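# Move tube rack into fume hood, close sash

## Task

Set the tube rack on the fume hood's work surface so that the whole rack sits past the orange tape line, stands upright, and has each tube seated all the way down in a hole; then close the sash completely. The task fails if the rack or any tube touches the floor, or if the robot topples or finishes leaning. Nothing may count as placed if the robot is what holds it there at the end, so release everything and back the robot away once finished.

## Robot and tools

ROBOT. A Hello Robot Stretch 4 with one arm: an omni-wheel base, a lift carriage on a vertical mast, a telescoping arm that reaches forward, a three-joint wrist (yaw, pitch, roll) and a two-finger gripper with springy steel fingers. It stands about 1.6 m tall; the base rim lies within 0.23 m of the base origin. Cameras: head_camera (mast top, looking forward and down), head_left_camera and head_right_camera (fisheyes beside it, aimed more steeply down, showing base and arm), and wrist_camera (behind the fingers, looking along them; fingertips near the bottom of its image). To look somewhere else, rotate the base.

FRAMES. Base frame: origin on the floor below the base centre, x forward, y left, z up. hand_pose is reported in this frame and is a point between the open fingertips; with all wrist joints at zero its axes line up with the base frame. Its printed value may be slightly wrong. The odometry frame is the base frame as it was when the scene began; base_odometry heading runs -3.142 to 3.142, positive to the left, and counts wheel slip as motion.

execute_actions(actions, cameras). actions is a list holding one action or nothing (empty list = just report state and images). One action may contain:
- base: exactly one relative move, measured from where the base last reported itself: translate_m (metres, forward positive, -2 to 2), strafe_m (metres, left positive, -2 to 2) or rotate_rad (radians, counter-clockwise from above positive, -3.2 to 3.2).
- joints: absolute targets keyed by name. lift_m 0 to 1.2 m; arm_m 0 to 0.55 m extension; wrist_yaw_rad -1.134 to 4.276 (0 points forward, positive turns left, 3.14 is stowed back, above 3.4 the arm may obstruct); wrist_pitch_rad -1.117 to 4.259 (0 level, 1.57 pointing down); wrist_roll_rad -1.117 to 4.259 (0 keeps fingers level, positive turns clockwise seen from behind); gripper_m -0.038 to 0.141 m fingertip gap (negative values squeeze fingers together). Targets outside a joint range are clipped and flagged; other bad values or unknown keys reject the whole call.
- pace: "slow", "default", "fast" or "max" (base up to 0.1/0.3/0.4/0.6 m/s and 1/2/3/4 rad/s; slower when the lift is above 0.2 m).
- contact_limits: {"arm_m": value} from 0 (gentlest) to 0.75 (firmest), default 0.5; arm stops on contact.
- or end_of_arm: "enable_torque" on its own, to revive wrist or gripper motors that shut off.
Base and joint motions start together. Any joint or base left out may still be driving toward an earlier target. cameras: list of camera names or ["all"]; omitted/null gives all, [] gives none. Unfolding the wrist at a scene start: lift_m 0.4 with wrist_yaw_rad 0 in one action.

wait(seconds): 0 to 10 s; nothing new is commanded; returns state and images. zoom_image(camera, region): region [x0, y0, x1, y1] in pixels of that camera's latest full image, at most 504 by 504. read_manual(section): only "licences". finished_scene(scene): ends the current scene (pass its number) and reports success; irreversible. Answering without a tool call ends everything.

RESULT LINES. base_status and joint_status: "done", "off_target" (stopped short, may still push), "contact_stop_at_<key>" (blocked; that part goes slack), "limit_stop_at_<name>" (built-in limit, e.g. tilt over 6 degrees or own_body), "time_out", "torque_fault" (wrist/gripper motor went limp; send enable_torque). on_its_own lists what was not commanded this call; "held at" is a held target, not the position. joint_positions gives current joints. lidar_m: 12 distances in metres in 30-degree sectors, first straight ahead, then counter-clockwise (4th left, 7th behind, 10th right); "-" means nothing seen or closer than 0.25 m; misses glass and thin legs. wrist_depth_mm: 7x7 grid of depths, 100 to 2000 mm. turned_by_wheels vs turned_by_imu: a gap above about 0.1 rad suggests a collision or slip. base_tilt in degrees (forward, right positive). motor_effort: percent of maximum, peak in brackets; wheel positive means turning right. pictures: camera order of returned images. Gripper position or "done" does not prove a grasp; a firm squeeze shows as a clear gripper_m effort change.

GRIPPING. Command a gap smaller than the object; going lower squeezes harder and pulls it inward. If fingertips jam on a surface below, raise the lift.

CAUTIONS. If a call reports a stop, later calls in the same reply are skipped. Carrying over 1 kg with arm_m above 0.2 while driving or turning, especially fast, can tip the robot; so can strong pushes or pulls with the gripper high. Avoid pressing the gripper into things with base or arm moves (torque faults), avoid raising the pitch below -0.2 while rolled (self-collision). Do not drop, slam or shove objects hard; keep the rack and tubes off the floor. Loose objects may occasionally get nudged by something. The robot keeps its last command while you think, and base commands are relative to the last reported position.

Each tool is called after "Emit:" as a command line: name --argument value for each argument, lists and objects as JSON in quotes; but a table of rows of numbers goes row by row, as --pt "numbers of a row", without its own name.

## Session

Emit:
execute_actions --actions '[]'

Scene clock: 0.00 s.
base_odometry: x=+0.000 y=+0.000 heading=+0.000 (m, m, rad; odometry frame)
turned_by_wheels: +0.000 (rad since the last result)
turned_by_imu: +0.000 (rad since the last result)
base_tilt: forward=-0.6 right=+0.0 (deg)
lidar_m: 1.90 1.67 2.53 2.43 1.36 1.38 1.34 1.21 1.22 1.43 2.11 2.15
base_status: not commanded
joint_positions: lift_m=+0.138 arm_m=-0.003 wrist_yaw_rad=+3.165 wrist_pitch_rad=-0.005 wrist_roll_rad=-0.011 gripper_m=+0.057
joint_status: not commanded
motor_effort: lift_m=+19 arm_m=+0 wrist_yaw_rad=-1 wrist_pitch_rad=-6 wrist_roll_rad=-1 gripper_m=-3 wheel_0=+0 wheel_1=+0 wheel_2=+0 (%)
hand_pose: x=-0.1222 y=+0.0807 z=+0.3176 quat_wxyz=(-0.012, +0.002, -0.005, +1.000) (m; base frame)
wrist_depth_mm: - 139 138 1708 - - 1281 / - - 137 1661 - 1618 1576 / - 110 138 1708 - - 1863 / - 127 153 1708 - - 1808 / 198 1229 1397 1708 1983 - 1756 / 209 1160 198 1205 194 1182 1160 / 207 768 788 122 842 759 809
pictures: head_camera, head_left_camera, head_right_camera, wrist_camera
Images, in order (width x height): head_camera 420x560, head_left_camera 420x672, head_right_camera 420x672, wrist_camera 616x392.

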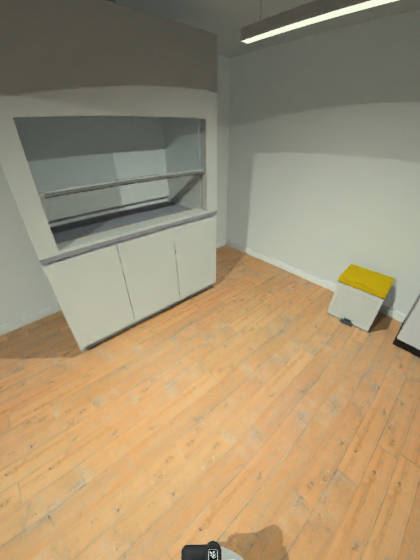

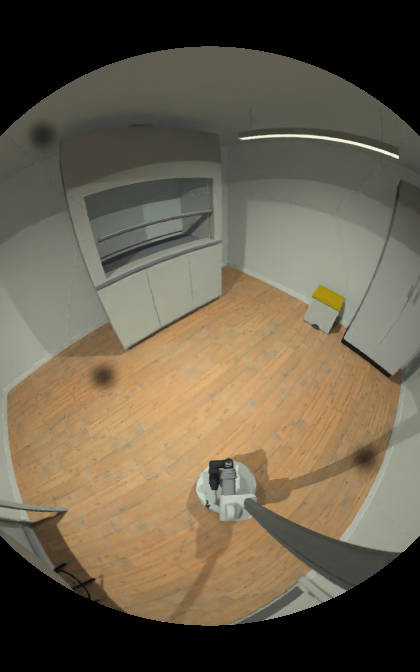

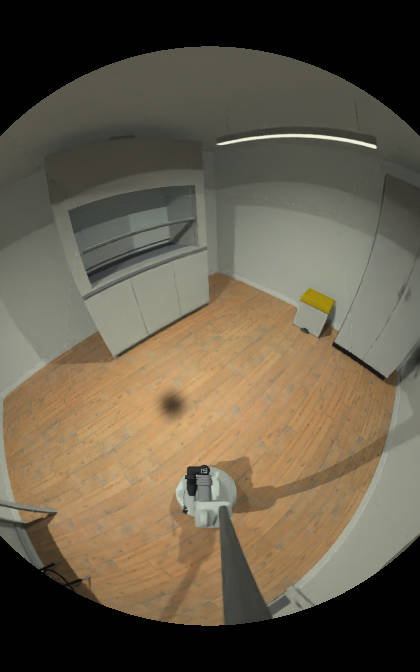

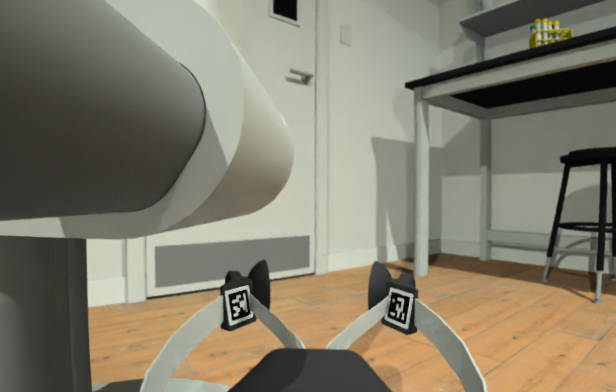

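Emit:
execute_actions --actions '[{"base":{"rotate_rad":2.5},"joints":{"lift_m":0.95,"wrist_yaw_rad":0,"wrist_pitch_rad":0.4,"gripper_m":0.13}}]' --cameras '["head_camera","wrist_camera"]'

Emit:
execute_actions --actions '[{"base":{"translate_m":0.7}}]' --cameras '["head_camera","wrist_camera"]'

Scene clock: 12.37 s.
base_odometry: x=+0.000 y=+0.000 heading=+2.500 (m, m, rad; odometry frame)
turned_by_wheels: +2.500 (rad since the last result)
turned_by_imu: +2.510 (rad since the last result)
base_tilt: forward=-0.7 right=+0.0 (deg)
lidar_m: 1.36 1.43 1.19 1.20 1.35 2.11 2.12 2.04 1.68 1.70 2.57 1.38
base_status: done
joint_positions: lift_m=+0.150 arm_m=-0.003 wrist_yaw_rad=+2.856 wrist_pitch_rad=+0.294 wrist_roll_rad=-0.011 gripper_m=+0.130
joint_status: lift_m limit_stop_at_own_body (moved +0.012 of +0.812); wrist_yaw_rad limit_stop_at_own_body (moved -0.309 of -3.165); wrist_pitch_rad limit_stop_at_own_body (moved +0.299 of +0.405); the others done
on_its_own: wrist_yaw_rad is held at +2.856, not at your +0.000, since a limit_stop_at_own_body; wrist_pitch_rad is held at +0.292, not at your +0.400, since a limit_stop_at_own_body; lift_m is slack since a limit_stop_at_own_body (your +0.950 is given up); arm_m is slack since a limit_stop_at_own_body
motor_effort: lift_m=+19(23) arm_m=+0(0) wrist_yaw_rad=+0(8) wrist_pitch_rad=-5(4) wrist_roll_rad=-1(0) gripper_m=-1(2) wheel_0=-2(7) wheel_1=-1(6) wheel_2=-1(9) (%)
hand_pose: x=-0.0719 y=+0.1618 z=+0.2449 quat_wxyz=(+0.140, -0.146, +0.016, +0.979) (m; base frame)
wrist_depth_mm: 142 240 - - - - 1464 / 203 - - - - - 1464 / - - - - - 1983 1499 / 1255 1281 1255 1255 1229 1229 1205 / 831 831 831 831 820 809 798 / 249 240 216 585 559 544 591 / 204 199 209 121 462 480 484
pictures: head_camera, wrist_camera
Images, in order (width x height): head_camera 420x560, wrist_camera 616x392.

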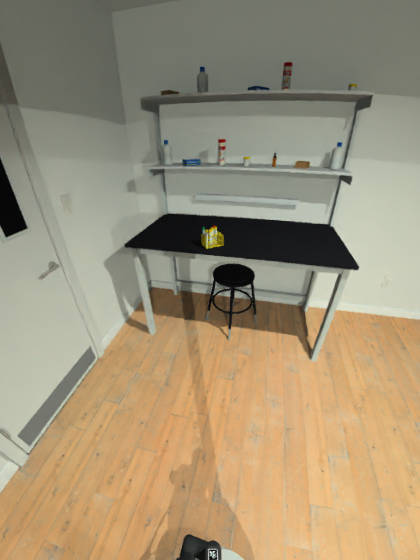

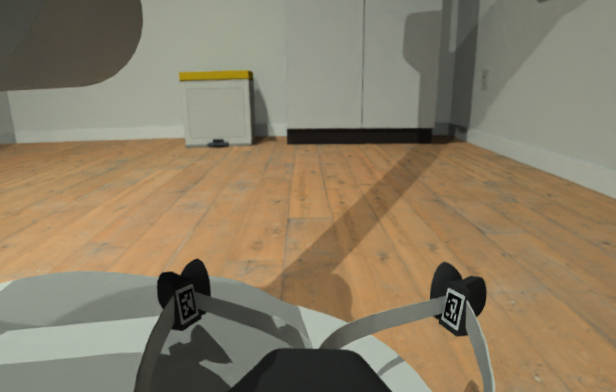

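not run: a stop came earlier in this reply.

Emit:
execute_actions --actions '[{"base":{"translate_m":0.7},"joints":{"lift_m":1.1,"wrist_pitch_rad":0.0}}]' --cameras '[]'

Emit:
execute_actions --actions '[{"joints":{"wrist_yaw_rad":0,"wrist_pitch_rad":0.4,"arm_m":0}}]' --cameras '["head_camera","wrist_camera"]'

Scene clock: 21.77 s.
base_odometry: x=-0.561 y=+0.419 heading=+2.500 (m, m, rad; odometry frame)
turned_by_wheels: +0.000 (rad since the last result)
turned_by_imu: -0.001 (rad since the last result)
base_tilt: forward=-0.6 right=+0.1 (deg)
lidar_m: 0.68 0.79 1.02 1.03 1.19 1.95 2.81 2.20 1.98 2.68 0.84 0.68
base_status: done
joint_positions: lift_m=+1.100 arm_m=-0.003 wrist_yaw_rad=+2.856 wrist_pitch_rad=+0.002 wrist_roll_rad=-0.011 gripper_m=+0.130
joint_status: all done
on_its_own: wrist_yaw_rad is held at +2.856, not at your +0.000, since a limit_stop_at_own_body; arm_m is slack since a limit_stop_at_own_body
motor_effort: lift_m=+22(25) arm_m=+0(0) wrist_yaw_rad=+1(1) wrist_pitch_rad=-6(10) wrist_roll_rad=-1(0) gripper_m=-1(0) wheel_0=+1(4) wheel_1=+1(4) wheel_2=+0(10) (%)
hand_pose: x=-0.0838 y=+0.1653 z=+1.2773 quat_wxyz=(+0.143, -0.002, -0.005, +0.990) (m; base frame)
wrist_depth_mm: 143 - - - - 1863 1336 / 143 - - - - 1863 1255 / 142 200 - - - 1863 1281 / 145 300 - - - 1863 1281 / - - - - - 1708 1255 / - - 216 - - 1464 1255 / - - - 122 - 1708 1336
pictures: none
No camera images: the call's "cameras" was empty. Leave "cameras" out to get every camera's image.

Scene clock: 24.00 s.
base_odometry: x=-0.561 y=+0.419 heading=+2.500 (m, m, rad; odometry frame)
turned_by_wheels: +0.000 (rad since the last result)
turned_by_imu: +0.000 (rad since the last result)
base_tilt: forward=-0.5 right=+0.1 (deg)
lidar_m: 0.69 0.80 1.02 1.03 1.20 1.92 2.79 2.22 2.00 2.68 0.83 0.70
base_status: not commanded
joint_positions: lift_m=+1.100 arm_m=-0.001 wrist_yaw_rad=+0.001 wrist_pitch_rad=+0.402 wrist_roll_rad=-0.011 gripper_m=+0.130
joint_status: all done
motor_effort: lift_m=+23(22) arm_m=+5(8) wrist_yaw_rad=-1(3) wrist_pitch_rad=-5(5) wrist_roll_rad=-1(1) gripper_m=+1(0) wheel_0=+1(1) wheel_1=+1(0) wheel_2=+0(0) (%)
hand_pose: x=+0.4355 y=-0.0873 z=+1.1651 quat_wxyz=(+0.980, -0.005, +0.200, +0.001) (m; base frame)
wrist_depth_mm: 1118 1255 1205 1138 1078 1008 960 / 1138 1366 1308 1182 1138 1078 1008 / 1138 1430 1366 1308 1205 1138 1060 / 1138 1008 991 976 960 976 946 / 759 732 691 683 715 707 699 / 1118 1430 215 597 544 512 554 / 1160 1464 1576 121 946 580 496
pictures: head_camera, wrist_camera
Images, in order (width x height): head_camera 420x560, wrist_camera 616x392.

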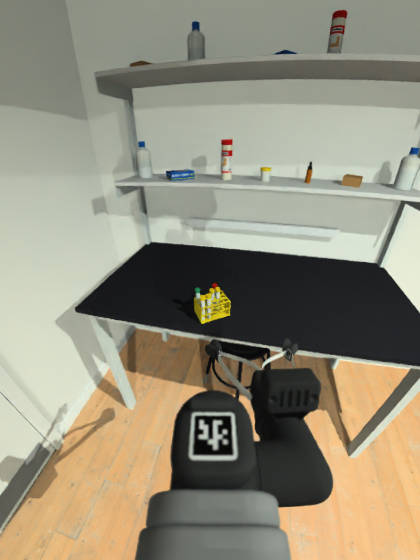

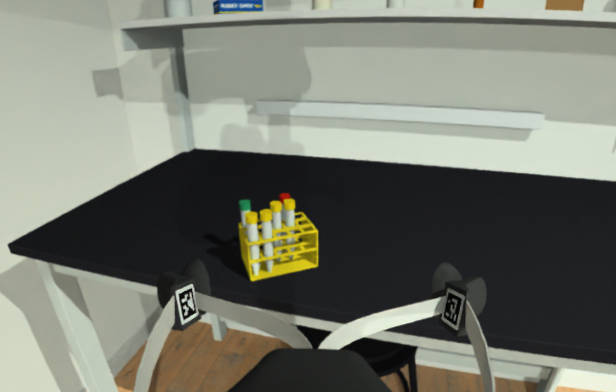

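Emit:
zoom_image --camera "wrist_camera" --region '[200, 170, 360, 300]'

Emit:
zoom_image --camera "head_camera" --region '[150, 260, 270, 350]'

Region (200, 170, 360, 300) of wrist_camera's 616x392 image, scaled by 3.150; it fills the top 410 rows of this view, and the rest is white.

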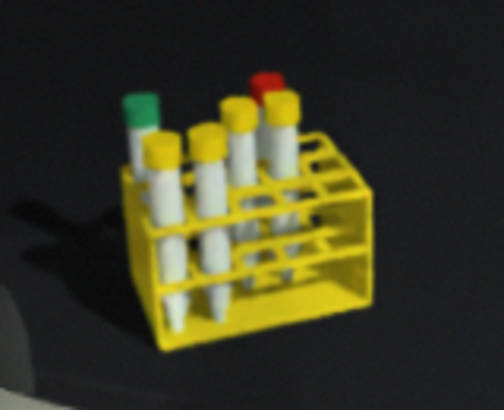

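Region (150, 260, 270, 350) of head_camera's 420x560 image, scaled by 4.200, with more detail than that image has; it fills the top 378 rows of this view, and the rest is white.

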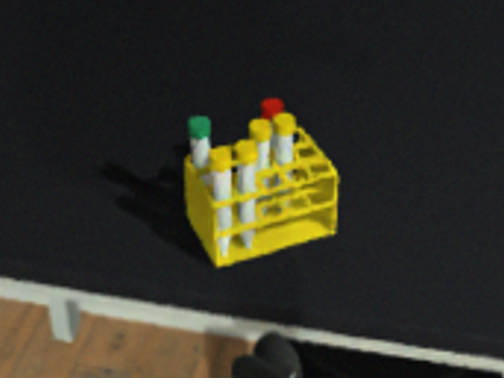

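Emit:
execute_actions --actions '[{"base":{"rotate_rad":-0.1},"joints":{"wrist_yaw_rad":-1.12,"wrist_pitch_rad":0.35}}]' --cameras '[]'

Emit:
execute_actions --actions '[{"base":{"strafe_m":0.5}}]' --cameras '[]'

Emit:
execute_actions --actions '[{"base":{"translate_m":0.3},"joints":{"arm_m":0.25,"lift_m":0.98}}]' --cameras '["head_camera","wrist_camera"]'

Scene clock: 72.07 s.
base_odometry: x=-0.561 y=+0.419 heading=+2.400 (m, m, rad; odometry frame)
turned_by_wheels: -0.100 (rad since the last result)
turned_by_imu: -0.100 (rad since the last result)
base_tilt: forward=-0.6 right=+0.1 (deg)
lidar_m: 0.68 0.74 1.03 1.03 1.12 1.75 2.80 2.39 2.00 2.69 0.90 0.70
base_status: done
joint_positions: lift_m=+1.100 arm_m=-0.001 wrist_yaw_rad=-1.119 wrist_pitch_rad=+0.352 wrist_roll_rad=-0.011 gripper_m=+0.130
joint_status: all done
motor_effort: lift_m=+23(22) arm_m=+5(5) wrist_yaw_rad=-3(4) wrist_pitch_rad=-6(7) wrist_roll_rad=-1(1) gripper_m=-1(1) wheel_0=+1(6) wheel_1=+0(3) wheel_2=+1(5) (%)
hand_pose: x=+0.2094 y=-0.2818 z=+1.1784 quat_wxyz=(+0.835, +0.089, +0.151, -0.522) (m; base frame)
wrist_depth_mm: 991 1255 1576 - - - 1983 / 1118 1308 1708 - - - - / 1138 1397 1756 - - - - / 1138 1138 1756 - - - - / 798 798 854 - - - - / 609 647 216 - 1808 1863 1983 / 569 1464 1618 122 1708 1618 1661
pictures: none
No camera images: the call's "cameras" was empty. Leave "cameras" out to get every camera's image.

Scene clock: 75.07 s.
base_odometry: x=-0.898 y=+0.050 heading=+2.400 (m, m, rad; odometry frame)
turned_by_wheels: +0.000 (rad since the last result)
turned_by_imu: +0.001 (rad since the last result)
base_tilt: forward=-0.5 right=+0.0 (deg)
lidar_m: 0.75 0.66 0.55 0.54 0.59 0.92 2.74 3.01 2.45 3.19 0.99 0.75
base_status: done
joint_positions: lift_m=+1.100 arm_m=-0.001 wrist_yaw_rad=-1.120 wrist_pitch_rad=+0.352 wrist_roll_rad=-0.011 gripper_m=+0.130
joint_status: not commanded
motor_effort: lift_m=+22(22) arm_m=+5(5) wrist_yaw_rad=-2(1) wrist_pitch_rad=-6(6) wrist_roll_rad=-1(1) gripper_m=-1(0) wheel_0=+0(8) wheel_1=+0(14) wheel_2=+1(2) (%)
hand_pose: x=+0.2094 y=-0.2818 z=+1.1785 quat_wxyz=(+0.835, +0.089, +0.151, -0.522) (m; base frame)
wrist_depth_mm: 1118 1255 1499 - - - - / 1182 1366 1661 - - - - / 1182 1430 1708 - - - - / 1138 1138 1118 1336 - - - / 647 768 917 - - - - / 634 699 216 1921 1863 1808 1983 / 976 991 1708 121 1708 1661 1708
pictures: none
No camera images: the call's "cameras" was empty. Leave "cameras" out to get every camera's image.

Scene clock: 77.53 s.
base_odometry: x=-1.120 y=+0.253 heading=+2.400 (m, m, rad; odometry frame)
turned_by_wheels: +0.000 (rad since the last result)
turned_by_imu: +0.000 (rad since the last result)
base_tilt: forward=-0.5 right=-0.1 (deg)
lidar_m: 0.43 0.48 0.48 0.46 0.55 0.81 3.05 3.05 2.57 1.30 0.58 0.46
base_status: done
joint_positions: lift_m=+0.980 arm_m=+0.249 wrist_yaw_rad=-1.120 wrist_pitch_rad=+0.352 wrist_roll_rad=-0.011 gripper_m=+0.130
joint_status: all done
motor_effort: lift_m=+15(21) arm_m=+6(4) wrist_yaw_rad=+1(1) wrist_pitch_rad=-6(6) wrist_roll_rad=-1(1) gripper_m=-1(0) wheel_0=+1(7) wheel_1=+1(3) wheel_2=+1(8) (%)
hand_pose: x=+0.4592 y=-0.2818 z=+1.0590 quat_wxyz=(+0.835, +0.089, +0.151, -0.522) (m; base frame)
wrist_depth_mm: 699 820 1008 1281 1983 - - / 707 831 1025 1366 - - - / 715 866 1060 1281 1863 - - / 732 788 778 778 778 831 - / 554 554 554 377 549 1138 - / 418 407 216 340 334 1661 1756 / 351 342 357 121 373 1397 1499
pictures: head_camera, wrist_camera
Images, in order (width x height): head_camera 420x560, wrist_camera 616x392.

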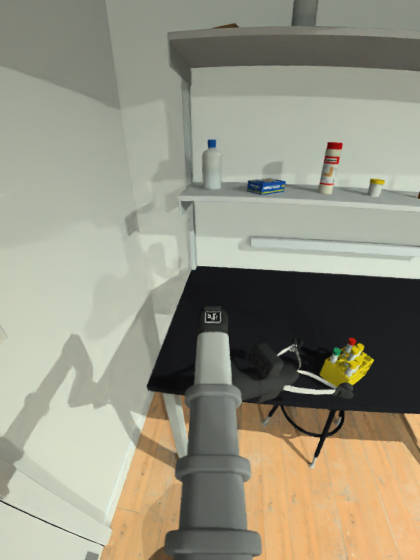

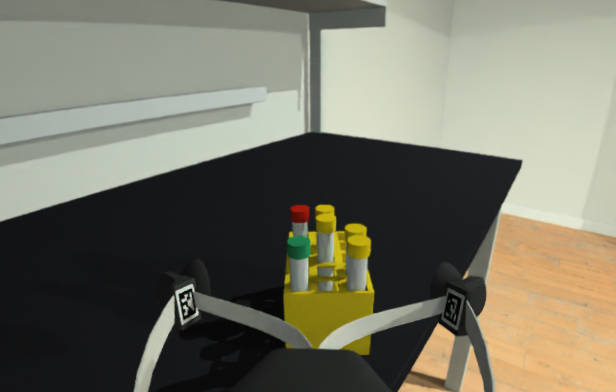

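Emit:
execute_actions --actions '[{"joints":{"lift_m":0.90}}]' --cameras '["wrist_camera"]'

Scene clock: 84.60 s.
base_odometry: x=-1.120 y=+0.253 heading=+2.400 (m, m, rad; odometry frame)
turned_by_wheels: +0.000 (rad since the last result)
turned_by_imu: +0.000 (rad since the last result)
base_tilt: forward=-0.5 right=+0.0 (deg)
lidar_m: 0.45 0.48 0.48 0.45 0.56 0.81 3.04 3.06 2.60 1.30 0.58 0.47
base_status: not commanded
joint_positions: lift_m=+0.900 arm_m=+0.249 wrist_yaw_rad=-1.120 wrist_pitch_rad=+0.352 wrist_roll_rad=-0.011 gripper_m=+0.130
joint_status: all done
motor_effort: lift_m=+16(17) arm_m=+6(5) wrist_yaw_rad=-1(1) wrist_pitch_rad=-6(5) wrist_roll_rad=-1(1) gripper_m=-1(0) wheel_0=+1(1) wheel_1=+1(0) wheel_2=+2(1) (%)
hand_pose: x=+0.4592 y=-0.2818 z=+0.9790 quat_wxyz=(+0.835, +0.089, +0.151, -0.522) (m; base frame)
wrist_depth_mm: 699 809 1008 1281 1983 - - / 691 820 1042 1366 - - - / 723 831 931 809 917 931 - / 564 554 554 351 508 654 - / 392 392 392 314 368 1921 - / 298 289 216 303 303 1499 1661 / 249 242 254 121 1336 1366 1397
pictures: wrist_camera
Images, in order (width x height): wrist_camera 616x392.

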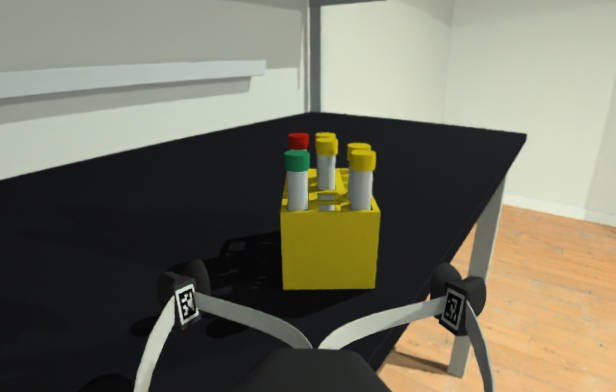

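Emit:
execute_actions --actions '[{"base":{"strafe_m":-0.06},"joints":{"lift_m":0.892,"wrist_yaw_rad":-1.05},"pace":"slow"}]' --cameras '["wrist_camera"]'

Scene clock: 97.83 s.
base_odometry: x=-1.079 y=+0.297 heading=+2.401 (m, m, rad; odometry frame)
turned_by_wheels: +0.000 (rad since the last result)
turned_by_imu: +0.000 (rad since the last result)
base_tilt: forward=-0.5 right=+0.0 (deg)
lidar_m: 0.46 0.48 0.56 0.52 0.60 0.95 3.05 3.00 2.52 1.25 0.56 0.48
base_status: done
joint_positions: lift_m=+0.892 arm_m=+0.249 wrist_yaw_rad=-1.050 wrist_pitch_rad=+0.352 wrist_roll_rad=-0.011 gripper_m=+0.130
joint_status: all done
motor_effort: lift_m=+15(15) arm_m=+5(5) wrist_yaw_rad=+1(6) wrist_pitch_rad=-6(6) wrist_roll_rad=-1(1) gripper_m=+0(2) wheel_0=+2(6) wheel_1=-2(8) wheel_2=+1(1) (%)
hand_pose: x=+0.4787 y=-0.2784 z=+0.9710 quat_wxyz=(+0.852, +0.083, +0.154, -0.493) (m; base frame)
wrist_depth_mm: 661 768 946 1205 1661 - - / 661 778 976 1281 1756 - - / 707 798 891 788 878 891 - / 539 530 525 289 488 521 - / 373 375 375 249 353 402 - / 285 277 216 263 257 1042 1661 / 238 233 243 122 245 1366 1397
pictures: wrist_camera
Images, in order (width x height): wrist_camera 616x392.

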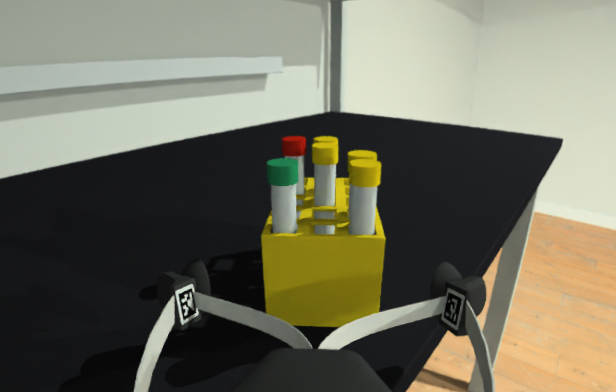

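Emit:
execute_actions --actions '[{"base":{"strafe_m":-0.065},"joints":{"arm_m":0.287},"pace":"slow"}]' --cameras '["wrist_camera"]'

Emit:
execute_actions --actions '[{"joints":{"gripper_m":0.025}}]' --cameras '["wrist_camera"]'

Emit:
execute_actions --actions '[{"joints":{"lift_m":0.97},"pace":"slow"}]' --cameras '["head_camera","wrist_camera"]'

Scene clock: 104.77 s.
base_odometry: x=-1.036 y=+0.345 heading=+2.401 (m, m, rad; odometry frame)
turned_by_wheels: +0.000 (rad since the last result)
turned_by_imu: +0.000 (rad since the last result)
base_tilt: forward=-0.6 right=+0.0 (deg)
lidar_m: 0.44 0.48 0.62 0.59 0.70 1.06 3.06 2.89 2.47 1.23 0.56 0.45
base_status: done
joint_positions: lift_m=+0.892 arm_m=+0.286 wrist_yaw_rad=-1.050 wrist_pitch_rad=+0.352 wrist_roll_rad=-0.011 gripper_m=+0.130
joint_status: all done
motor_effort: lift_m=+16(15) arm_m=+6(6) wrist_yaw_rad=+1(2) wrist_pitch_rad=-6(5) wrist_roll_rad=-1(1) gripper_m=-1(1) wheel_0=+2(10) wheel_1=+0(5) wheel_2=+1(1) (%)
hand_pose: x=+0.5157 y=-0.2784 z=+0.9710 quat_wxyz=(+0.852, +0.083, +0.154, -0.493) (m; base frame)
wrist_depth_mm: 634 732 891 1160 1618 - - / 621 741 904 1205 1661 - - / 668 768 891 891 891 891 - / 535 530 530 226 484 525 627 / 375 375 355 222 334 368 - / 286 277 191 181 182 260 1661 / 238 233 236 121 224 241 1397
pictures: wrist_camera
Images, in order (width x height): wrist_camera 616x392.

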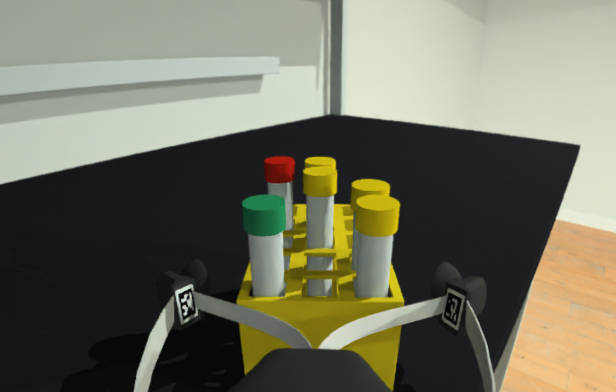

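Scene clock: 106.73 s.
base_odometry: x=-1.036 y=+0.345 heading=+2.401 (m, m, rad; odometry frame)
turned_by_wheels: +0.000 (rad since the last result)
turned_by_imu: +0.000 (rad since the last result)
base_tilt: forward=-0.5 right=+0.1 (deg)
lidar_m: 0.43 0.45 0.62 0.58 0.68 1.08 3.05 2.90 2.48 1.22 0.57 0.44
base_status: not commanded
joint_positions: lift_m=+0.892 arm_m=+0.286 wrist_yaw_rad=-1.050 wrist_pitch_rad=+0.353 wrist_roll_rad=-0.011 gripper_m=+0.026
joint_status: all done
motor_effort: lift_m=+15(15) arm_m=+6(6) wrist_yaw_rad=+1(1) wrist_pitch_rad=-9(9) wrist_roll_rad=-1(1) gripper_m=-22(24) wheel_0=+2(2) wheel_1=+0(0) wheel_2=+1(1) (%)
hand_pose: x=+0.5156 y=-0.2783 z=+0.9707 quat_wxyz=(+0.852, +0.084, +0.155, -0.493) (m; base frame)
wrist_depth_mm: 627 732 891 1138 1576 - - / 621 732 917 1205 1661 - - / 668 759 891 866 878 878 - / 535 530 530 220 484 521 615 / 370 373 353 218 332 368 - / 285 287 180 180 177 285 1661 / 237 224 234 147 224 230 1397
pictures: wrist_camera
Images, in order (width x height): wrist_camera 616x392.

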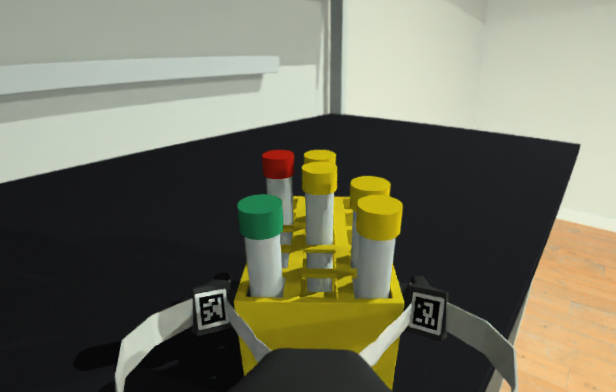

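Scene clock: 108.27 s.
base_odometry: x=-1.036 y=+0.345 heading=+2.401 (m, m, rad; odometry frame)
turned_by_wheels: +0.000 (rad since the last result)
turned_by_imu: +0.000 (rad since the last result)
base_tilt: forward=-0.5 right=+0.0 (deg)
lidar_m: 0.43 0.48 0.63 0.58 0.69 1.06 3.07 2.90 2.47 1.22 0.58 0.46
base_status: not commanded
joint_positions: lift_m=+0.970 arm_m=+0.286 wrist_yaw_rad=-1.050 wrist_pitch_rad=+0.353 wrist_roll_rad=-0.011 gripper_m=+0.026
joint_status: all done
motor_effort: lift_m=+23(24) arm_m=+6(6) wrist_yaw_rad=+1(1) wrist_pitch_rad=-9(9) wrist_roll_rad=-1(1) gripper_m=-24(24) wheel_0=+2(2) wheel_1=+0(0) wheel_2=+1(1) (%)
hand_pose: x=+0.5156 y=-0.2783 z=+1.0481 quat_wxyz=(+0.852, +0.084, +0.155, -0.493) (m; base frame)
wrist_depth_mm: 627 732 891 1138 1537 - - / 640 741 904 1205 1661 - - / 647 768 976 1138 1499 - - / 676 741 750 224 676 732 866 / 525 525 500 219 469 521 - / 402 404 180 180 177 399 1708 / 336 317 330 147 317 320 1537
pictures: head_camera, wrist_camera
Images, in order (width x height): head_camera 420x560, wrist_camera 616x392.

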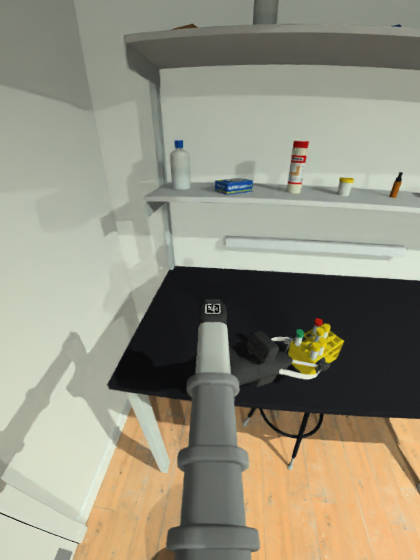

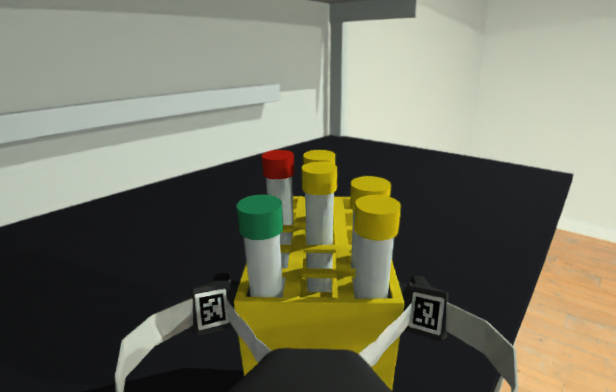

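Emit:
execute_actions --actions '[{"joints":{"lift_m":1.0,"arm_m":0.0}}]' --cameras '[]'

Emit:
execute_actions --actions '[{"base":{"rotate_rad":-2.526},"joints":{"wrist_yaw_rad":0.0},"pace":"slow"}]' --cameras '["wrist_camera"]'

Emit:
execute_actions --actions '[{"base":{"translate_m":2.0}}]' --cameras '[]'

Emit:
execute_actions --actions '[{"base":{"translate_m":0.33}}]' --cameras '[]'

Emit:
execute_actions --actions '[{"base":{"rotate_rad":0.845},"pace":"slow"}]' --cameras '["head_camera","wrist_camera"]'

Scene clock: 126.37 s.
base_odometry: x=-1.036 y=+0.345 heading=+2.401 (m, m, rad; odometry frame)
turned_by_wheels: +0.000 (rad since the last result)
turned_by_imu: +0.000 (rad since the last result)
base_tilt: forward=-0.5 right=+0.0 (deg)
lidar_m: 0.43 0.47 0.63 0.57 0.69 1.08 3.06 2.89 2.49 1.22 0.35 0.45
base_status: not commanded
joint_positions: lift_m=+1.000 arm_m=+0.001 wrist_yaw_rad=-1.050 wrist_pitch_rad=+0.353 wrist_roll_rad=-0.011 gripper_m=+0.026
joint_status: all done
motor_effort: lift_m=+23(24) arm_m=-6(4) wrist_yaw_rad=-1(0) wrist_pitch_rad=-9(9) wrist_roll_rad=+0(1) gripper_m=-24(25) wheel_0=+2(2) wheel_1=+0(0) wheel_2=+1(0) (%)
hand_pose: x=+0.2307 y=-0.2783 z=+1.0781 quat_wxyz=(+0.852, +0.084, +0.155, -0.493) (m; base frame)
wrist_depth_mm: 866 991 1205 1464 - - - / 891 1008 1255 1661 - - - / 891 1078 1229 1430 - - - / 842 854 831 231 854 - - / 591 591 559 219 1078 - - / 452 455 180 179 177 1863 1863 / 377 366 430 146 1255 1464 1537
pictures: none
No camera images: the call's "cameras" was empty. Leave "cameras" out to get every camera's image.

Scene clock: 130.17 s.
base_odometry: x=-1.036 y=+0.345 heading=-0.125 (m, m, rad; odometry frame)
turned_by_wheels: -2.526 (rad since the last result)
turned_by_imu: -2.537 (rad since the last result)
base_tilt: forward=-0.5 right=+0.0 (deg)
lidar_m: 0.46 2.46 1.04 0.54 0.43 0.43 0.50 0.61 0.60 0.70 1.18 3.02
base_status: done
joint_positions: lift_m=+1.000 arm_m=+0.001 wrist_yaw_rad=+0.000 wrist_pitch_rad=+0.353 wrist_roll_rad=-0.011 gripper_m=+0.026
joint_status: all done
motor_effort: lift_m=+22(23) arm_m=-6(6) wrist_yaw_rad=-1(4) wrist_pitch_rad=-9(9) wrist_roll_rad=-1(1) gripper_m=-23(24) wheel_0=+1(5) wheel_1=+1(3) wheel_2=+0(4) (%)
hand_pose: x=+0.4426 y=-0.0875 z=+1.0781 quat_wxyz=(+0.984, -0.005, +0.176, +0.001) (m; base frame)
wrist_depth_mm: - - - - - - - / - - - - - - - / - - - - - - - / - - - 236 - - - / - - - 218 - - - / 1863 1863 180 179 177 1863 1808 / 1537 1430 1499 147 1464 1464 1499
pictures: wrist_camera
Images, in order (width x height): wrist_camera 616x392.

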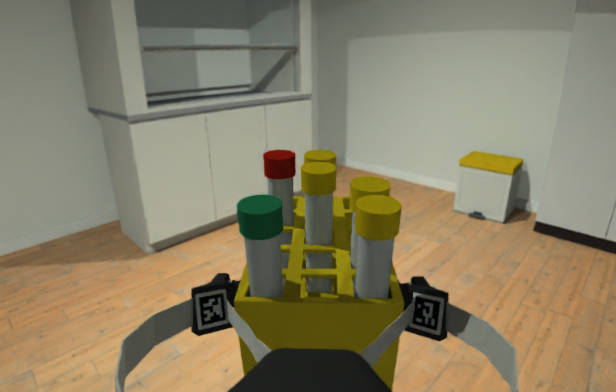

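Scene clock: 138.30 s.
base_odometry: x=+0.949 y=+0.096 heading=-0.125 (m, m, rad; odometry frame)
turned_by_wheels: +0.000 (rad since the last result)
turned_by_imu: -0.003 (rad since the last result)
base_tilt: forward=-0.5 right=-0.1 (deg)
lidar_m: 0.45 0.93 0.93 1.03 2.74 1.96 2.40 2.00 1.95 1.86 1.53 1.83
base_status: done
joint_positions: lift_m=+1.000 arm_m=+0.001 wrist_yaw_rad=+0.000 wrist_pitch_rad=+0.353 wrist_roll_rad=-0.011 gripper_m=+0.026
joint_status: not commanded
motor_effort: lift_m=+21(23) arm_m=-6(6) wrist_yaw_rad=-1(2) wrist_pitch_rad=-9(9) wrist_roll_rad=-1(0) gripper_m=-24(23) wheel_0=-1(6) wheel_1=-1(9) wheel_2=+1(10) (%)
hand_pose: x=+0.4426 y=-0.0874 z=+1.0782 quat_wxyz=(+0.984, -0.005, +0.176, +0.001) (m; base frame)
wrist_depth_mm: 1098 1255 976 - 1808 1537 1366 / 1182 1336 1098 - 1863 1618 1397 / 1229 1366 1098 - - 1661 1464 / 759 866 1008 220 1983 1756 1537 / 750 878 1025 218 1983 1808 1576 / 768 891 181 180 177 1756 1618 / 798 878 1118 147 1464 1464 1537
pictures: none
No camera images: the call's "cameras" was empty. Leave "cameras" out to get every camera's image.

Scene clock: 140.87 s.
base_odometry: x=+1.276 y=+0.055 heading=-0.125 (m, m, rad; odometry frame)
turned_by_wheels: +0.000 (rad since the last result)
turned_by_imu: +0.000 (rad since the last result)
base_tilt: forward=-0.5 right=+0.1 (deg)
lidar_m: 0.42 0.69 0.70 0.82 2.76 2.28 2.63 2.19 2.15 1.63 1.32 1.72
base_status: done
joint_positions: lift_m=+1.000 arm_m=+0.001 wrist_yaw_rad=+0.000 wrist_pitch_rad=+0.353 wrist_roll_rad=-0.011 gripper_m=+0.026
joint_status: not commanded
motor_effort: lift_m=+22(21) arm_m=-6(6) wrist_yaw_rad=+0(1) wrist_pitch_rad=-9(9) wrist_roll_rad=-1(0) gripper_m=-23(24) wheel_0=+0(4) wheel_1=+1(8) wheel_2=+2(10) (%)
hand_pose: x=+0.4426 y=-0.0874 z=+1.0782 quat_wxyz=(+0.984, -0.005, +0.176, +0.001) (m; base frame)
wrist_depth_mm: 976 788 683 1808 1537 1336 1160 / 1025 904 715 1921 1618 1366 1205 / 1078 1008 778 1983 1708 1430 1255 / 809 741 768 236 1661 1499 1281 / 569 654 759 219 1661 1537 1366 / 574 661 181 181 178 1537 1397 / 591 654 831 147 1464 1430 1397
pictures: none
No camera images: the call's "cameras" was empty. Leave "cameras" out to get every camera's image.

Scene clock: 143.00 s.
base_odometry: x=+1.276 y=+0.055 heading=+0.720 (m, m, rad; odometry frame)
turned_by_wheels: +0.845 (rad since the last result)
turned_by_imu: +0.848 (rad since the last result)
base_tilt: forward=-0.5 right=+0.1 (deg)
lidar_m: 0.43 0.73 0.99 2.26 2.32 2.26 2.16 1.85 1.34 1.39 1.06 0.75
base_status: done
joint_positions: lift_m=+1.000 arm_m=+0.001 wrist_yaw_rad=+0.000 wrist_pitch_rad=+0.353 wrist_roll_rad=-0.011 gripper_m=+0.026
joint_status: not commanded
motor_effort: lift_m=+22(21) arm_m=-6(6) wrist_yaw_rad=-1(0) wrist_pitch_rad=-9(9) wrist_roll_rad=-1(1) gripper_m=-24(22) wheel_0=-1(2) wheel_1=-1(6) wheel_2=-2(7) (%)
hand_pose: x=+0.4426 y=-0.0874 z=+1.0782 quat_wxyz=(+0.984, -0.005, +0.176, +0.001) (m; base frame)
wrist_depth_mm: 904 1042 1042 1025 1008 1008 798 / 931 1118 1078 1078 1060 1042 788 / 946 1138 1138 1138 1098 1098 778 / 809 798 788 232 668 768 707 / 580 564 554 218 535 539 535 / 615 597 181 179 177 559 564 / 661 634 621 147 597 597 591
pictures: head_camera, wrist_camera
Images, in order (width x height): head_camera 420x560, wrist_camera 616x392.

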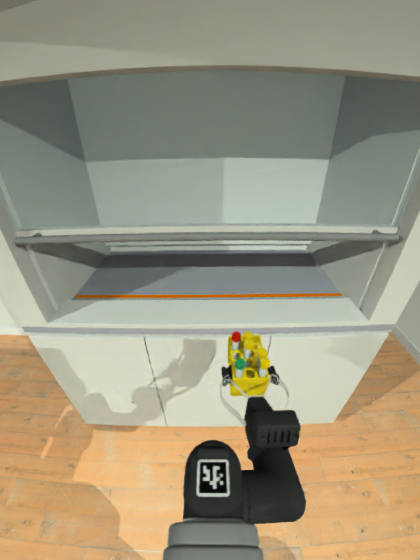

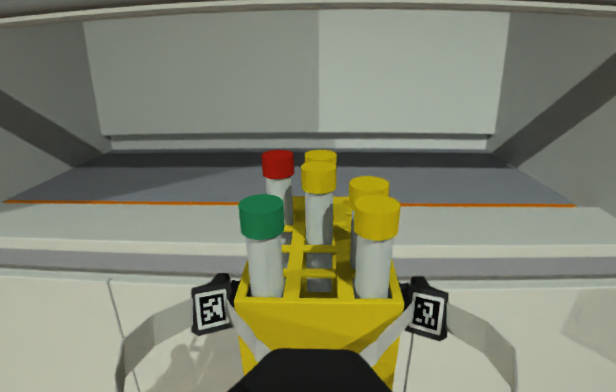

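Emit:
execute_actions --actions '[{"base":{"rotate_rad":-0.04},"pace":"slow"}]' --cameras '[]'

Emit:
execute_actions --actions '[{"base":{"translate_m":0.31},"joints":{"lift_m":0.98,"arm_m":0.2},"pace":"slow"}]' --cameras '["head_camera","wrist_camera"]'

Scene clock: 153.27 s.
base_odometry: x=+1.276 y=+0.055 heading=+0.680 (m, m, rad; odometry frame)
turned_by_wheels: -0.040 (rad since the last result)
turned_by_imu: -0.040 (rad since the last result)
base_tilt: forward=-0.6 right=+0.0 (deg)
lidar_m: 0.45 0.72 0.98 2.25 2.26 2.29 2.16 1.91 1.37 1.33 1.76 0.75
base_status: done
joint_positions: lift_m=+1.000 arm_m=+0.001 wrist_yaw_rad=+0.000 wrist_pitch_rad=+0.353 wrist_roll_rad=-0.011 gripper_m=+0.026
joint_status: not commanded
motor_effort: lift_m=+21(22) arm_m=-6(6) wrist_yaw_rad=+0(0) wrist_pitch_rad=-9(9) wrist_roll_rad=-1(1) gripper_m=-23(23) wheel_0=+0(2) wheel_1=+0(6) wheel_2=+1(4) (%)
hand_pose: x=+0.4426 y=-0.0874 z=+1.0782 quat_wxyz=(+0.984, -0.005, +0.176, +0.001) (m; base frame)
wrist_depth_mm: 976 1025 1042 1025 1025 1008 732 / 1008 1078 1098 1078 1098 1042 732 / 1025 1138 1138 1138 1118 1025 723 / 798 809 798 230 668 768 676 / 564 554 554 218 549 549 554 / 591 580 181 179 177 564 580 / 634 621 627 147 603 615 621
pictures: none
No camera images: the call's "cameras" was empty. Leave "cameras" out to get every camera's image.

Scene clock: 157.67 s.
base_odometry: x=+1.517 y=+0.250 heading=+0.680 (m, m, rad; odometry frame)
turned_by_wheels: +0.000 (rad since the last result)
turned_by_imu: +0.000 (rad since the last result)
base_tilt: forward=-0.5 right=+0.0 (deg)
lidar_m: 0.39 0.42 0.54 3.00 2.37 2.63 2.49 1.91 1.42 1.71 0.61 0.42
base_status: done
joint_positions: lift_m=+0.980 arm_m=+0.199 wrist_yaw_rad=+0.000 wrist_pitch_rad=+0.353 wrist_roll_rad=-0.011 gripper_m=+0.026
joint_status: all done
motor_effort: lift_m=+16(21) arm_m=+6(3) wrist_yaw_rad=-1(0) wrist_pitch_rad=-9(9) wrist_roll_rad=-1(1) gripper_m=-25(24) wheel_0=+0(7) wheel_1=+1(0) wheel_2=-1(4) (%)
hand_pose: x=+0.6406 y=-0.0874 z=+1.0587 quat_wxyz=(+0.984, -0.005, +0.176, +0.001) (m; base frame)
wrist_depth_mm: 564 559 559 564 564 564 559 / 591 585 591 591 591 585 591 / 621 634 621 627 634 627 621 / 683 683 676 220 647 661 647 / 517 517 492 218 459 508 500 / 397 399 181 180 177 389 387 / 330 312 325 146 309 309 320
pictures: head_camera, wrist_camera
Images, in order (width x height): head_camera 420x560, wrist_camera 616x392.

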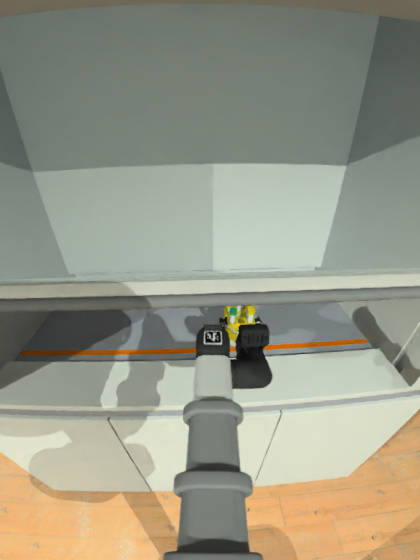

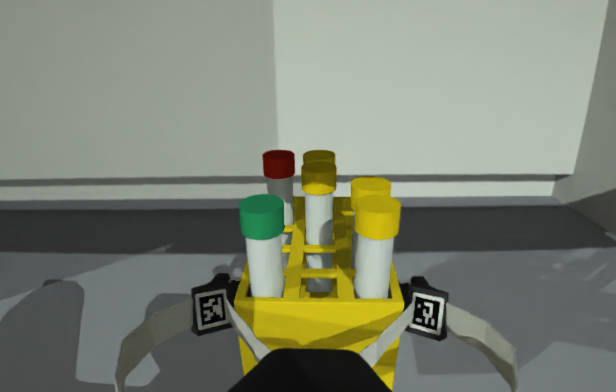

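Emit:
execute_actions --actions '[{"joints":{"lift_m":0.935,"arm_m":0.25},"pace":"slow"}]' --cameras '[]'

Emit:
execute_actions --actions '[{"joints":{"arm_m":0.35},"pace":"slow","contact_limits":{"arm_m":0.2}}]' --cameras '[]'

Emit:
execute_actions --actions '[{"joints":{"lift_m":0.91},"pace":"slow"}]' --cameras '["wrist_camera"]'

Scene clock: 168.40 s.
base_odometry: x=+1.517 y=+0.250 heading=+0.680 (m, m, rad; odometry frame)
turned_by_wheels: +0.000 (rad since the last result)
turned_by_imu: +0.000 (rad since the last result)
base_tilt: forward=-0.6 right=+0.0 (deg)
lidar_m: 0.39 0.41 0.56 3.00 2.36 2.63 2.49 1.91 1.45 1.71 0.61 0.42
base_status: not commanded
joint_positions: lift_m=+0.935 arm_m=+0.249 wrist_yaw_rad=+0.000 wrist_pitch_rad=+0.353 wrist_roll_rad=-0.011 gripper_m=+0.026
joint_status: all done
motor_effort: lift_m=+16(15) arm_m=+6(4) wrist_yaw_rad=-1(0) wrist_pitch_rad=-9(9) wrist_roll_rad=-1(1) gripper_m=-24(24) wheel_0=+0(1) wheel_1=+1(1) wheel_2=-1(1) (%)
hand_pose: x=+0.6905 y=-0.0874 z=+1.0137 quat_wxyz=(+0.984, -0.005, +0.176, +0.001) (m; base frame)
wrist_depth_mm: 517 517 521 517 517 517 517 / 549 544 544 549 544 544 539 / 580 574 580 564 574 569 569 / 615 609 603 219 549 585 591 / 430 427 404 218 377 418 415 / 329 329 180 179 177 320 320 / 273 257 267 147 255 255 265
pictures: none
No camera images: the call's "cameras" was empty. Leave "cameras" out to get every camera's image.

Scene clock: 170.67 s.
base_odometry: x=+1.517 y=+0.250 heading=+0.680 (m, m, rad; odometry frame)
turned_by_wheels: +0.000 (rad since the last result)
turned_by_imu: +0.000 (rad since the last result)
base_tilt: forward=-0.5 right=+0.0 (deg)
lidar_m: 0.39 0.42 0.55 3.00 2.36 2.64 2.50 1.93 1.45 1.72 0.61 0.42
base_status: not commanded
joint_positions: lift_m=+0.935 arm_m=+0.349 wrist_yaw_rad=+0.000 wrist_pitch_rad=+0.353 wrist_roll_rad=-0.011 gripper_m=+0.026
joint_status: all done
motor_effort: lift_m=+16(16) arm_m=+6(7) wrist_yaw_rad=+0(1) wrist_pitch_rad=-9(9) wrist_roll_rad=-1(0) gripper_m=-24(24) wheel_0=+0(1) wheel_1=+1(1) wheel_2=-1(1) (%)
contact_limits: arm_m 0.2
hand_pose: x=+0.7905 y=-0.0874 z=+1.0137 quat_wxyz=(+0.984, -0.005, +0.176, +0.001) (m; base frame)
wrist_depth_mm: 427 427 427 427 430 427 427 / 449 449 449 449 449 445 445 / 477 473 473 473 477 469 469 / 544 549 549 220 492 544 539 / 427 427 404 218 375 415 415 / 325 329 180 179 177 320 320 / 272 257 267 147 255 254 264
pictures: none
No camera images: the call's "cameras" was empty. Leave "cameras" out to get every camera's image.

Scene clock: 171.67 s.
base_odometry: x=+1.517 y=+0.250 heading=+0.680 (m, m, rad; odometry frame)
turned_by_wheels: +0.000 (rad since the last result)
turned_by_imu: +0.000 (rad since the last result)
base_tilt: forward=-0.5 right=+0.0 (deg)
lidar_m: 0.39 0.42 0.55 3.01 2.32 2.65 2.49 1.93 1.46 1.70 0.62 0.42
base_status: not commanded
joint_positions: lift_m=+0.910 arm_m=+0.349 wrist_yaw_rad=+0.000 wrist_pitch_rad=+0.353 wrist_roll_rad=-0.011 gripper_m=+0.026
joint_status: all done
motor_effort: lift_m=+16(16) arm_m=+6(6) wrist_yaw_rad=+0(0) wrist_pitch_rad=-9(9) wrist_roll_rad=-1(1) gripper_m=-23(23) wheel_0=+0(0) wheel_1=+1(1) wheel_2=-1(1) (%)
hand_pose: x=+0.7905 y=-0.0874 z=+0.9887 quat_wxyz=(+0.984, -0.005, +0.176, +0.001) (m; base frame)
wrist_depth_mm: 427 427 430 427 424 427 427 / 445 449 449 452 449 449 445 / 477 477 473 469 473 469 473 / 539 539 530 220 484 521 517 / 377 377 357 218 334 370 366 / 289 291 181 179 177 283 282 / 241 228 236 147 225 224 234
pictures: wrist_camera
Images, in order (width x height): wrist_camera 616x392.

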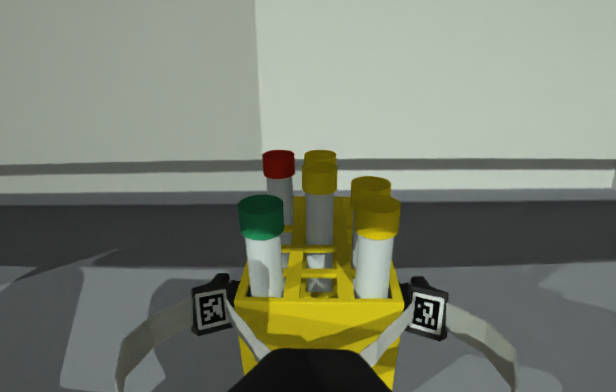

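Emit:
execute_actions --actions '[{"joints":{"gripper_m":0.13,"lift_m":0.907}}]' --cameras '[]'

Emit:
execute_actions --actions '[{"joints":{"arm_m":0.18,"lift_m":0.93}}]' --cameras '["head_camera","wrist_camera"]'

Scene clock: 178.00 s.
base_odometry: x=+1.517 y=+0.250 heading=+0.680 (m, m, rad; odometry frame)
turned_by_wheels: +0.000 (rad since the last result)
turned_by_imu: +0.000 (rad since the last result)
base_tilt: forward=-0.5 right=+0.0 (deg)
lidar_m: 0.37 0.41 0.55 2.99 2.35 2.64 2.49 1.92 1.47 1.71 0.63 0.41
base_status: not commanded
joint_positions: lift_m=+0.907 arm_m=+0.349 wrist_yaw_rad=+0.000 wrist_pitch_rad=+0.352 wrist_roll_rad=-0.011 gripper_m=+0.130
joint_status: all done
motor_effort: lift_m=+16(14) arm_m=+6(6) wrist_yaw_rad=-1(0) wrist_pitch_rad=-5(9) wrist_roll_rad=-1(1) gripper_m=+0(22) wheel_0=+0(0) wheel_1=+1(1) wheel_2=-1(1) (%)
hand_pose: x=+0.7907 y=-0.0874 z=+0.9861 quat_wxyz=(+0.985, -0.005, +0.175, +0.001) (m; base frame)
wrist_depth_mm: 427 427 427 427 424 421 421 / 449 449 449 449 449 445 442 / 473 473 477 473 473 473 473 / 535 535 530 239 449 512 512 / 373 375 375 221 332 368 364 / 286 277 195 191 189 258 279 / 238 232 235 121 224 229 229
pictures: none
No camera images: the call's "cameras" was empty. Leave "cameras" out to get every camera's image.

Scene clock: 179.60 s.
base_odometry: x=+1.517 y=+0.250 heading=+0.680 (m, m, rad; odometry frame)
turned_by_wheels: +0.000 (rad since the last result)
turned_by_imu: +0.000 (rad since the last result)
base_tilt: forward=-0.5 right=+0.1 (deg)
lidar_m: 0.39 0.41 0.56 3.00 2.35 2.63 2.47 1.92 1.44 1.72 0.62 0.42
base_status: not commanded
joint_positions: lift_m=+0.930 arm_m=+0.181 wrist_yaw_rad=+0.000 wrist_pitch_rad=+0.352 wrist_roll_rad=-0.011 gripper_m=+0.130
joint_status: all done
motor_effort: lift_m=+23(22) arm_m=-6(5) wrist_yaw_rad=+0(0) wrist_pitch_rad=-6(6) wrist_roll_rad=-1(0) gripper_m=+1(0) wheel_0=+0(0) wheel_1=+1(1) wheel_2=-1(1) (%)
hand_pose: x=+0.6227 y=-0.0874 z=+1.0085 quat_wxyz=(+0.985, -0.005, +0.175, +0.001) (m; base frame)
wrist_depth_mm: 580 580 580 580 580 574 574 / 609 615 615 615 609 609 609 / 647 647 647 634 647 647 640 / 609 597 591 359 580 580 574 / 421 424 421 377 413 413 407 / 320 309 216 324 294 289 314 / 267 260 274 121 271 257 258
pictures: head_camera, wrist_camera
Images, in order (width x height): head_camera 420x560, wrist_camera 616x392.

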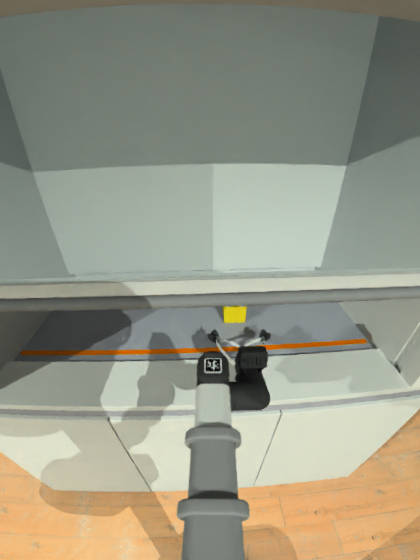

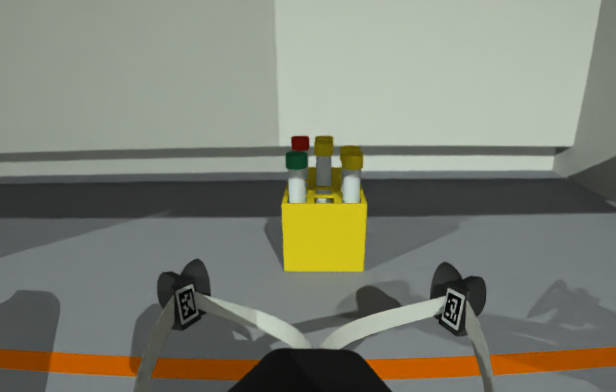

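Emit:
execute_actions --actions '[{"joints":{"arm_m":0.0,"lift_m":0.97,"gripper_m":0.0,"wrist_yaw_rad":1.68,"wrist_pitch_rad":-0.05}}]' --cameras '[]'

Emit:
execute_actions --actions '[{"joints":{"lift_m":1.2}}]' --cameras '[]'

Emit:
execute_actions --actions '[{"joints":{"arm_m":0.205},"contact_limits":{"arm_m":0.15}}]' --cameras '[]'

Emit:
execute_actions --actions '[{"joints":{"lift_m":0.86},"pace":"slow"}]' --cameras '["head_camera","head_left_camera"]'

Scene clock: 193.80 s.
base_odometry: x=+1.517 y=+0.250 heading=+0.680 (m, m, rad; odometry frame)
turned_by_wheels: +0.000 (rad since the last result)
turned_by_imu: +0.000 (rad since the last result)
base_tilt: forward=-0.6 right=+0.0 (deg)
lidar_m: 0.39 0.40 0.55 3.00 2.35 2.63 2.50 1.92 1.45 1.72 0.62 0.42
base_status: not commanded
joint_positions: lift_m=+0.970 arm_m=+0.001 wrist_yaw_rad=+1.679 wrist_pitch_rad=-0.048 wrist_roll_rad=-0.011 gripper_m=+0.000
joint_status: all done
motor_effort: lift_m=+22(24) arm_m=-6(3) wrist_yaw_rad=+1(5) wrist_pitch_rad=-6(11) wrist_roll_rad=+0(1) gripper_m=-5(3) wheel_0=+0(1) wheel_1=+1(1) wheel_2=-1(1) (%)
hand_pose: x=+0.2276 y=+0.2959 z=+1.1618 quat_wxyz=(+0.668, +0.014, -0.020, +0.744) (m; base frame)
wrist_depth_mm: - - - - - 597 574 / - - - - - 591 574 / - - - - - 554 373 / - - - - - 591 564 / - - - - - 580 564 / - - - 191 676 574 554 / - - - 124 - 564 554
pictures: none
No camera images: the call's "cameras" was empty. Leave "cameras" out to get every camera's image.

Scene clock: 195.83 s.
base_odometry: x=+1.517 y=+0.250 heading=+0.680 (m, m, rad; odometry frame)
turned_by_wheels: +0.000 (rad since the last result)
turned_by_imu: +0.000 (rad since the last result)
base_tilt: forward=-0.6 right=-0.1 (deg)
lidar_m: 0.40 0.41 0.56 2.99 2.35 2.64 2.50 1.93 1.46 1.73 0.61 0.43
base_status: not commanded
joint_positions: lift_m=+1.200 arm_m=+0.001 wrist_yaw_rad=+1.679 wrist_pitch_rad=-0.048 wrist_roll_rad=-0.011 gripper_m=+0.000
joint_status: all done
motor_effort: lift_m=+22(23) arm_m=-6(6) wrist_yaw_rad=+0(1) wrist_pitch_rad=-6(6) wrist_roll_rad=-1(1) gripper_m=-4(4) wheel_0=+0(0) wheel_1=+1(1) wheel_2=-1(1) (%)
hand_pose: x=+0.2276 y=+0.2959 z=+1.3917 quat_wxyz=(+0.668, +0.014, -0.020, +0.744) (m; base frame)
wrist_depth_mm: 1983 - - - - 580 574 / - - - - - 591 569 / - - - - - 585 569 / - - - - - 591 569 / - - - - - 580 559 / - - - 191 668 549 554 / - - - 124 - 559 329
pictures: none
No camera images: the call's "cameras" was empty. Leave "cameras" out to get every camera's image.

Scene clock: 197.60 s.
base_odometry: x=+1.517 y=+0.250 heading=+0.680 (m, m, rad; odometry frame)
turned_by_wheels: +0.000 (rad since the last result)
turned_by_imu: +0.011 (rad since the last result)
base_tilt: forward=-0.8 right=+0.2 (deg)
lidar_m: 0.40 0.41 0.58 3.01 2.34 2.61 2.49 1.92 1.44 1.73 0.60 0.44
base_status: not commanded
joint_positions: lift_m=+1.200 arm_m=+0.203 wrist_yaw_rad=+1.690 wrist_pitch_rad=-0.048 wrist_roll_rad=-0.011 gripper_m=+0.000
joint_status: all done
on_its_own: wrist_yaw_rad is at rest, and its effort (-28) is outside its rest range (-13 to +13)
motor_effort: lift_m=+22(22) arm_m=+11(14) wrist_yaw_rad=-28(41) wrist_pitch_rad=-6(16) wrist_roll_rad=-1(1) gripper_m=-6(9) wheel_0=+0(0) wheel_1=+6(6) wheel_2=-8(8) (%)
contact_limits: arm_m 0.15
hand_pose: x=+0.4265 y=+0.2965 z=+1.3917 quat_wxyz=(+0.664, +0.014, -0.020, +0.748) (m; base frame)
wrist_depth_mm: 1983 - - 1921 603 591 574 / - - - - 609 580 564 / - - - - 603 585 564 / - - - - 597 574 564 / - - - - 597 574 559 / - - - 203 580 569 554 / - - - 124 291 564 554
pictures: none
No camera images: the call's "cameras" was empty. Leave "cameras" out to get every camera's image.

Scene clock: 198.77 s.
base_odometry: x=+1.517 y=+0.250 heading=+0.680 (m, m, rad; odometry frame)
turned_by_wheels: +0.000 (rad since the last result)
turned_by_imu: +0.018 (rad since the last result)
base_tilt: forward=-0.8 right=+0.2 (deg)
lidar_m: 0.38 0.44 0.58 2.92 2.35 2.61 2.48 1.87 1.46 1.75 0.60 0.42
base_status: not commanded
joint_positions: lift_m=+1.157 arm_m=+0.204 wrist_yaw_rad=+1.683 wrist_pitch_rad=-0.047 wrist_roll_rad=-0.011 gripper_m=+0.000
joint_status: lift_m contact_stop (moved -0.043 of -0.340)
on_its_own: lift_m is slack since a contact_stop (your +0.860 is given up)
motor_effort: lift_m=+18(21) arm_m=+5(11) wrist_yaw_rad=-8(28) wrist_pitch_rad=-8(30) wrist_roll_rad=-1(9) gripper_m=-5(6) wheel_0=+0(0) wheel_1=+4(6) wheel_2=-10(11) (%)
hand_pose: x=+0.4297 y=+0.2961 z=+1.3489 quat_wxyz=(+0.666, +0.014, -0.020, +0.745) (m; base frame)
wrist_depth_mm: - - - - 585 574 559 / - - - - 591 569 554 / - - - - 591 569 549 / - - - - 580 564 544 / - - - - 580 559 544 / - - - 191 394 554 539 / - - - 121 244 549 535
pictures: head_camera, head_left_camera
Images, in order (width x height): head_camera 420x560, head_left_camera 420x672.

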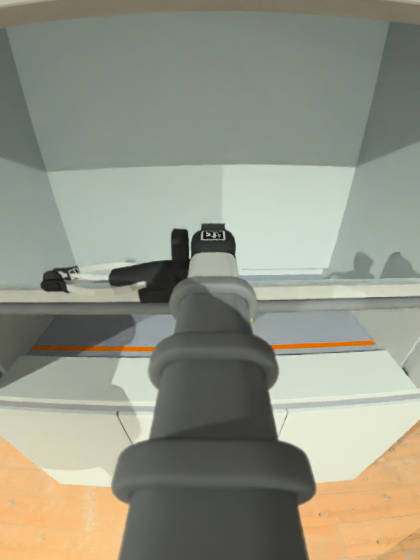

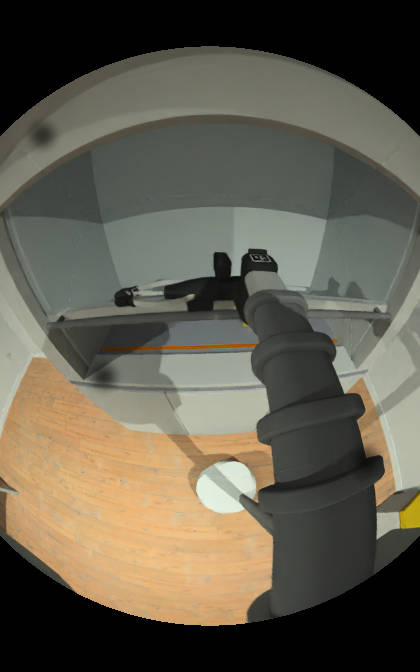

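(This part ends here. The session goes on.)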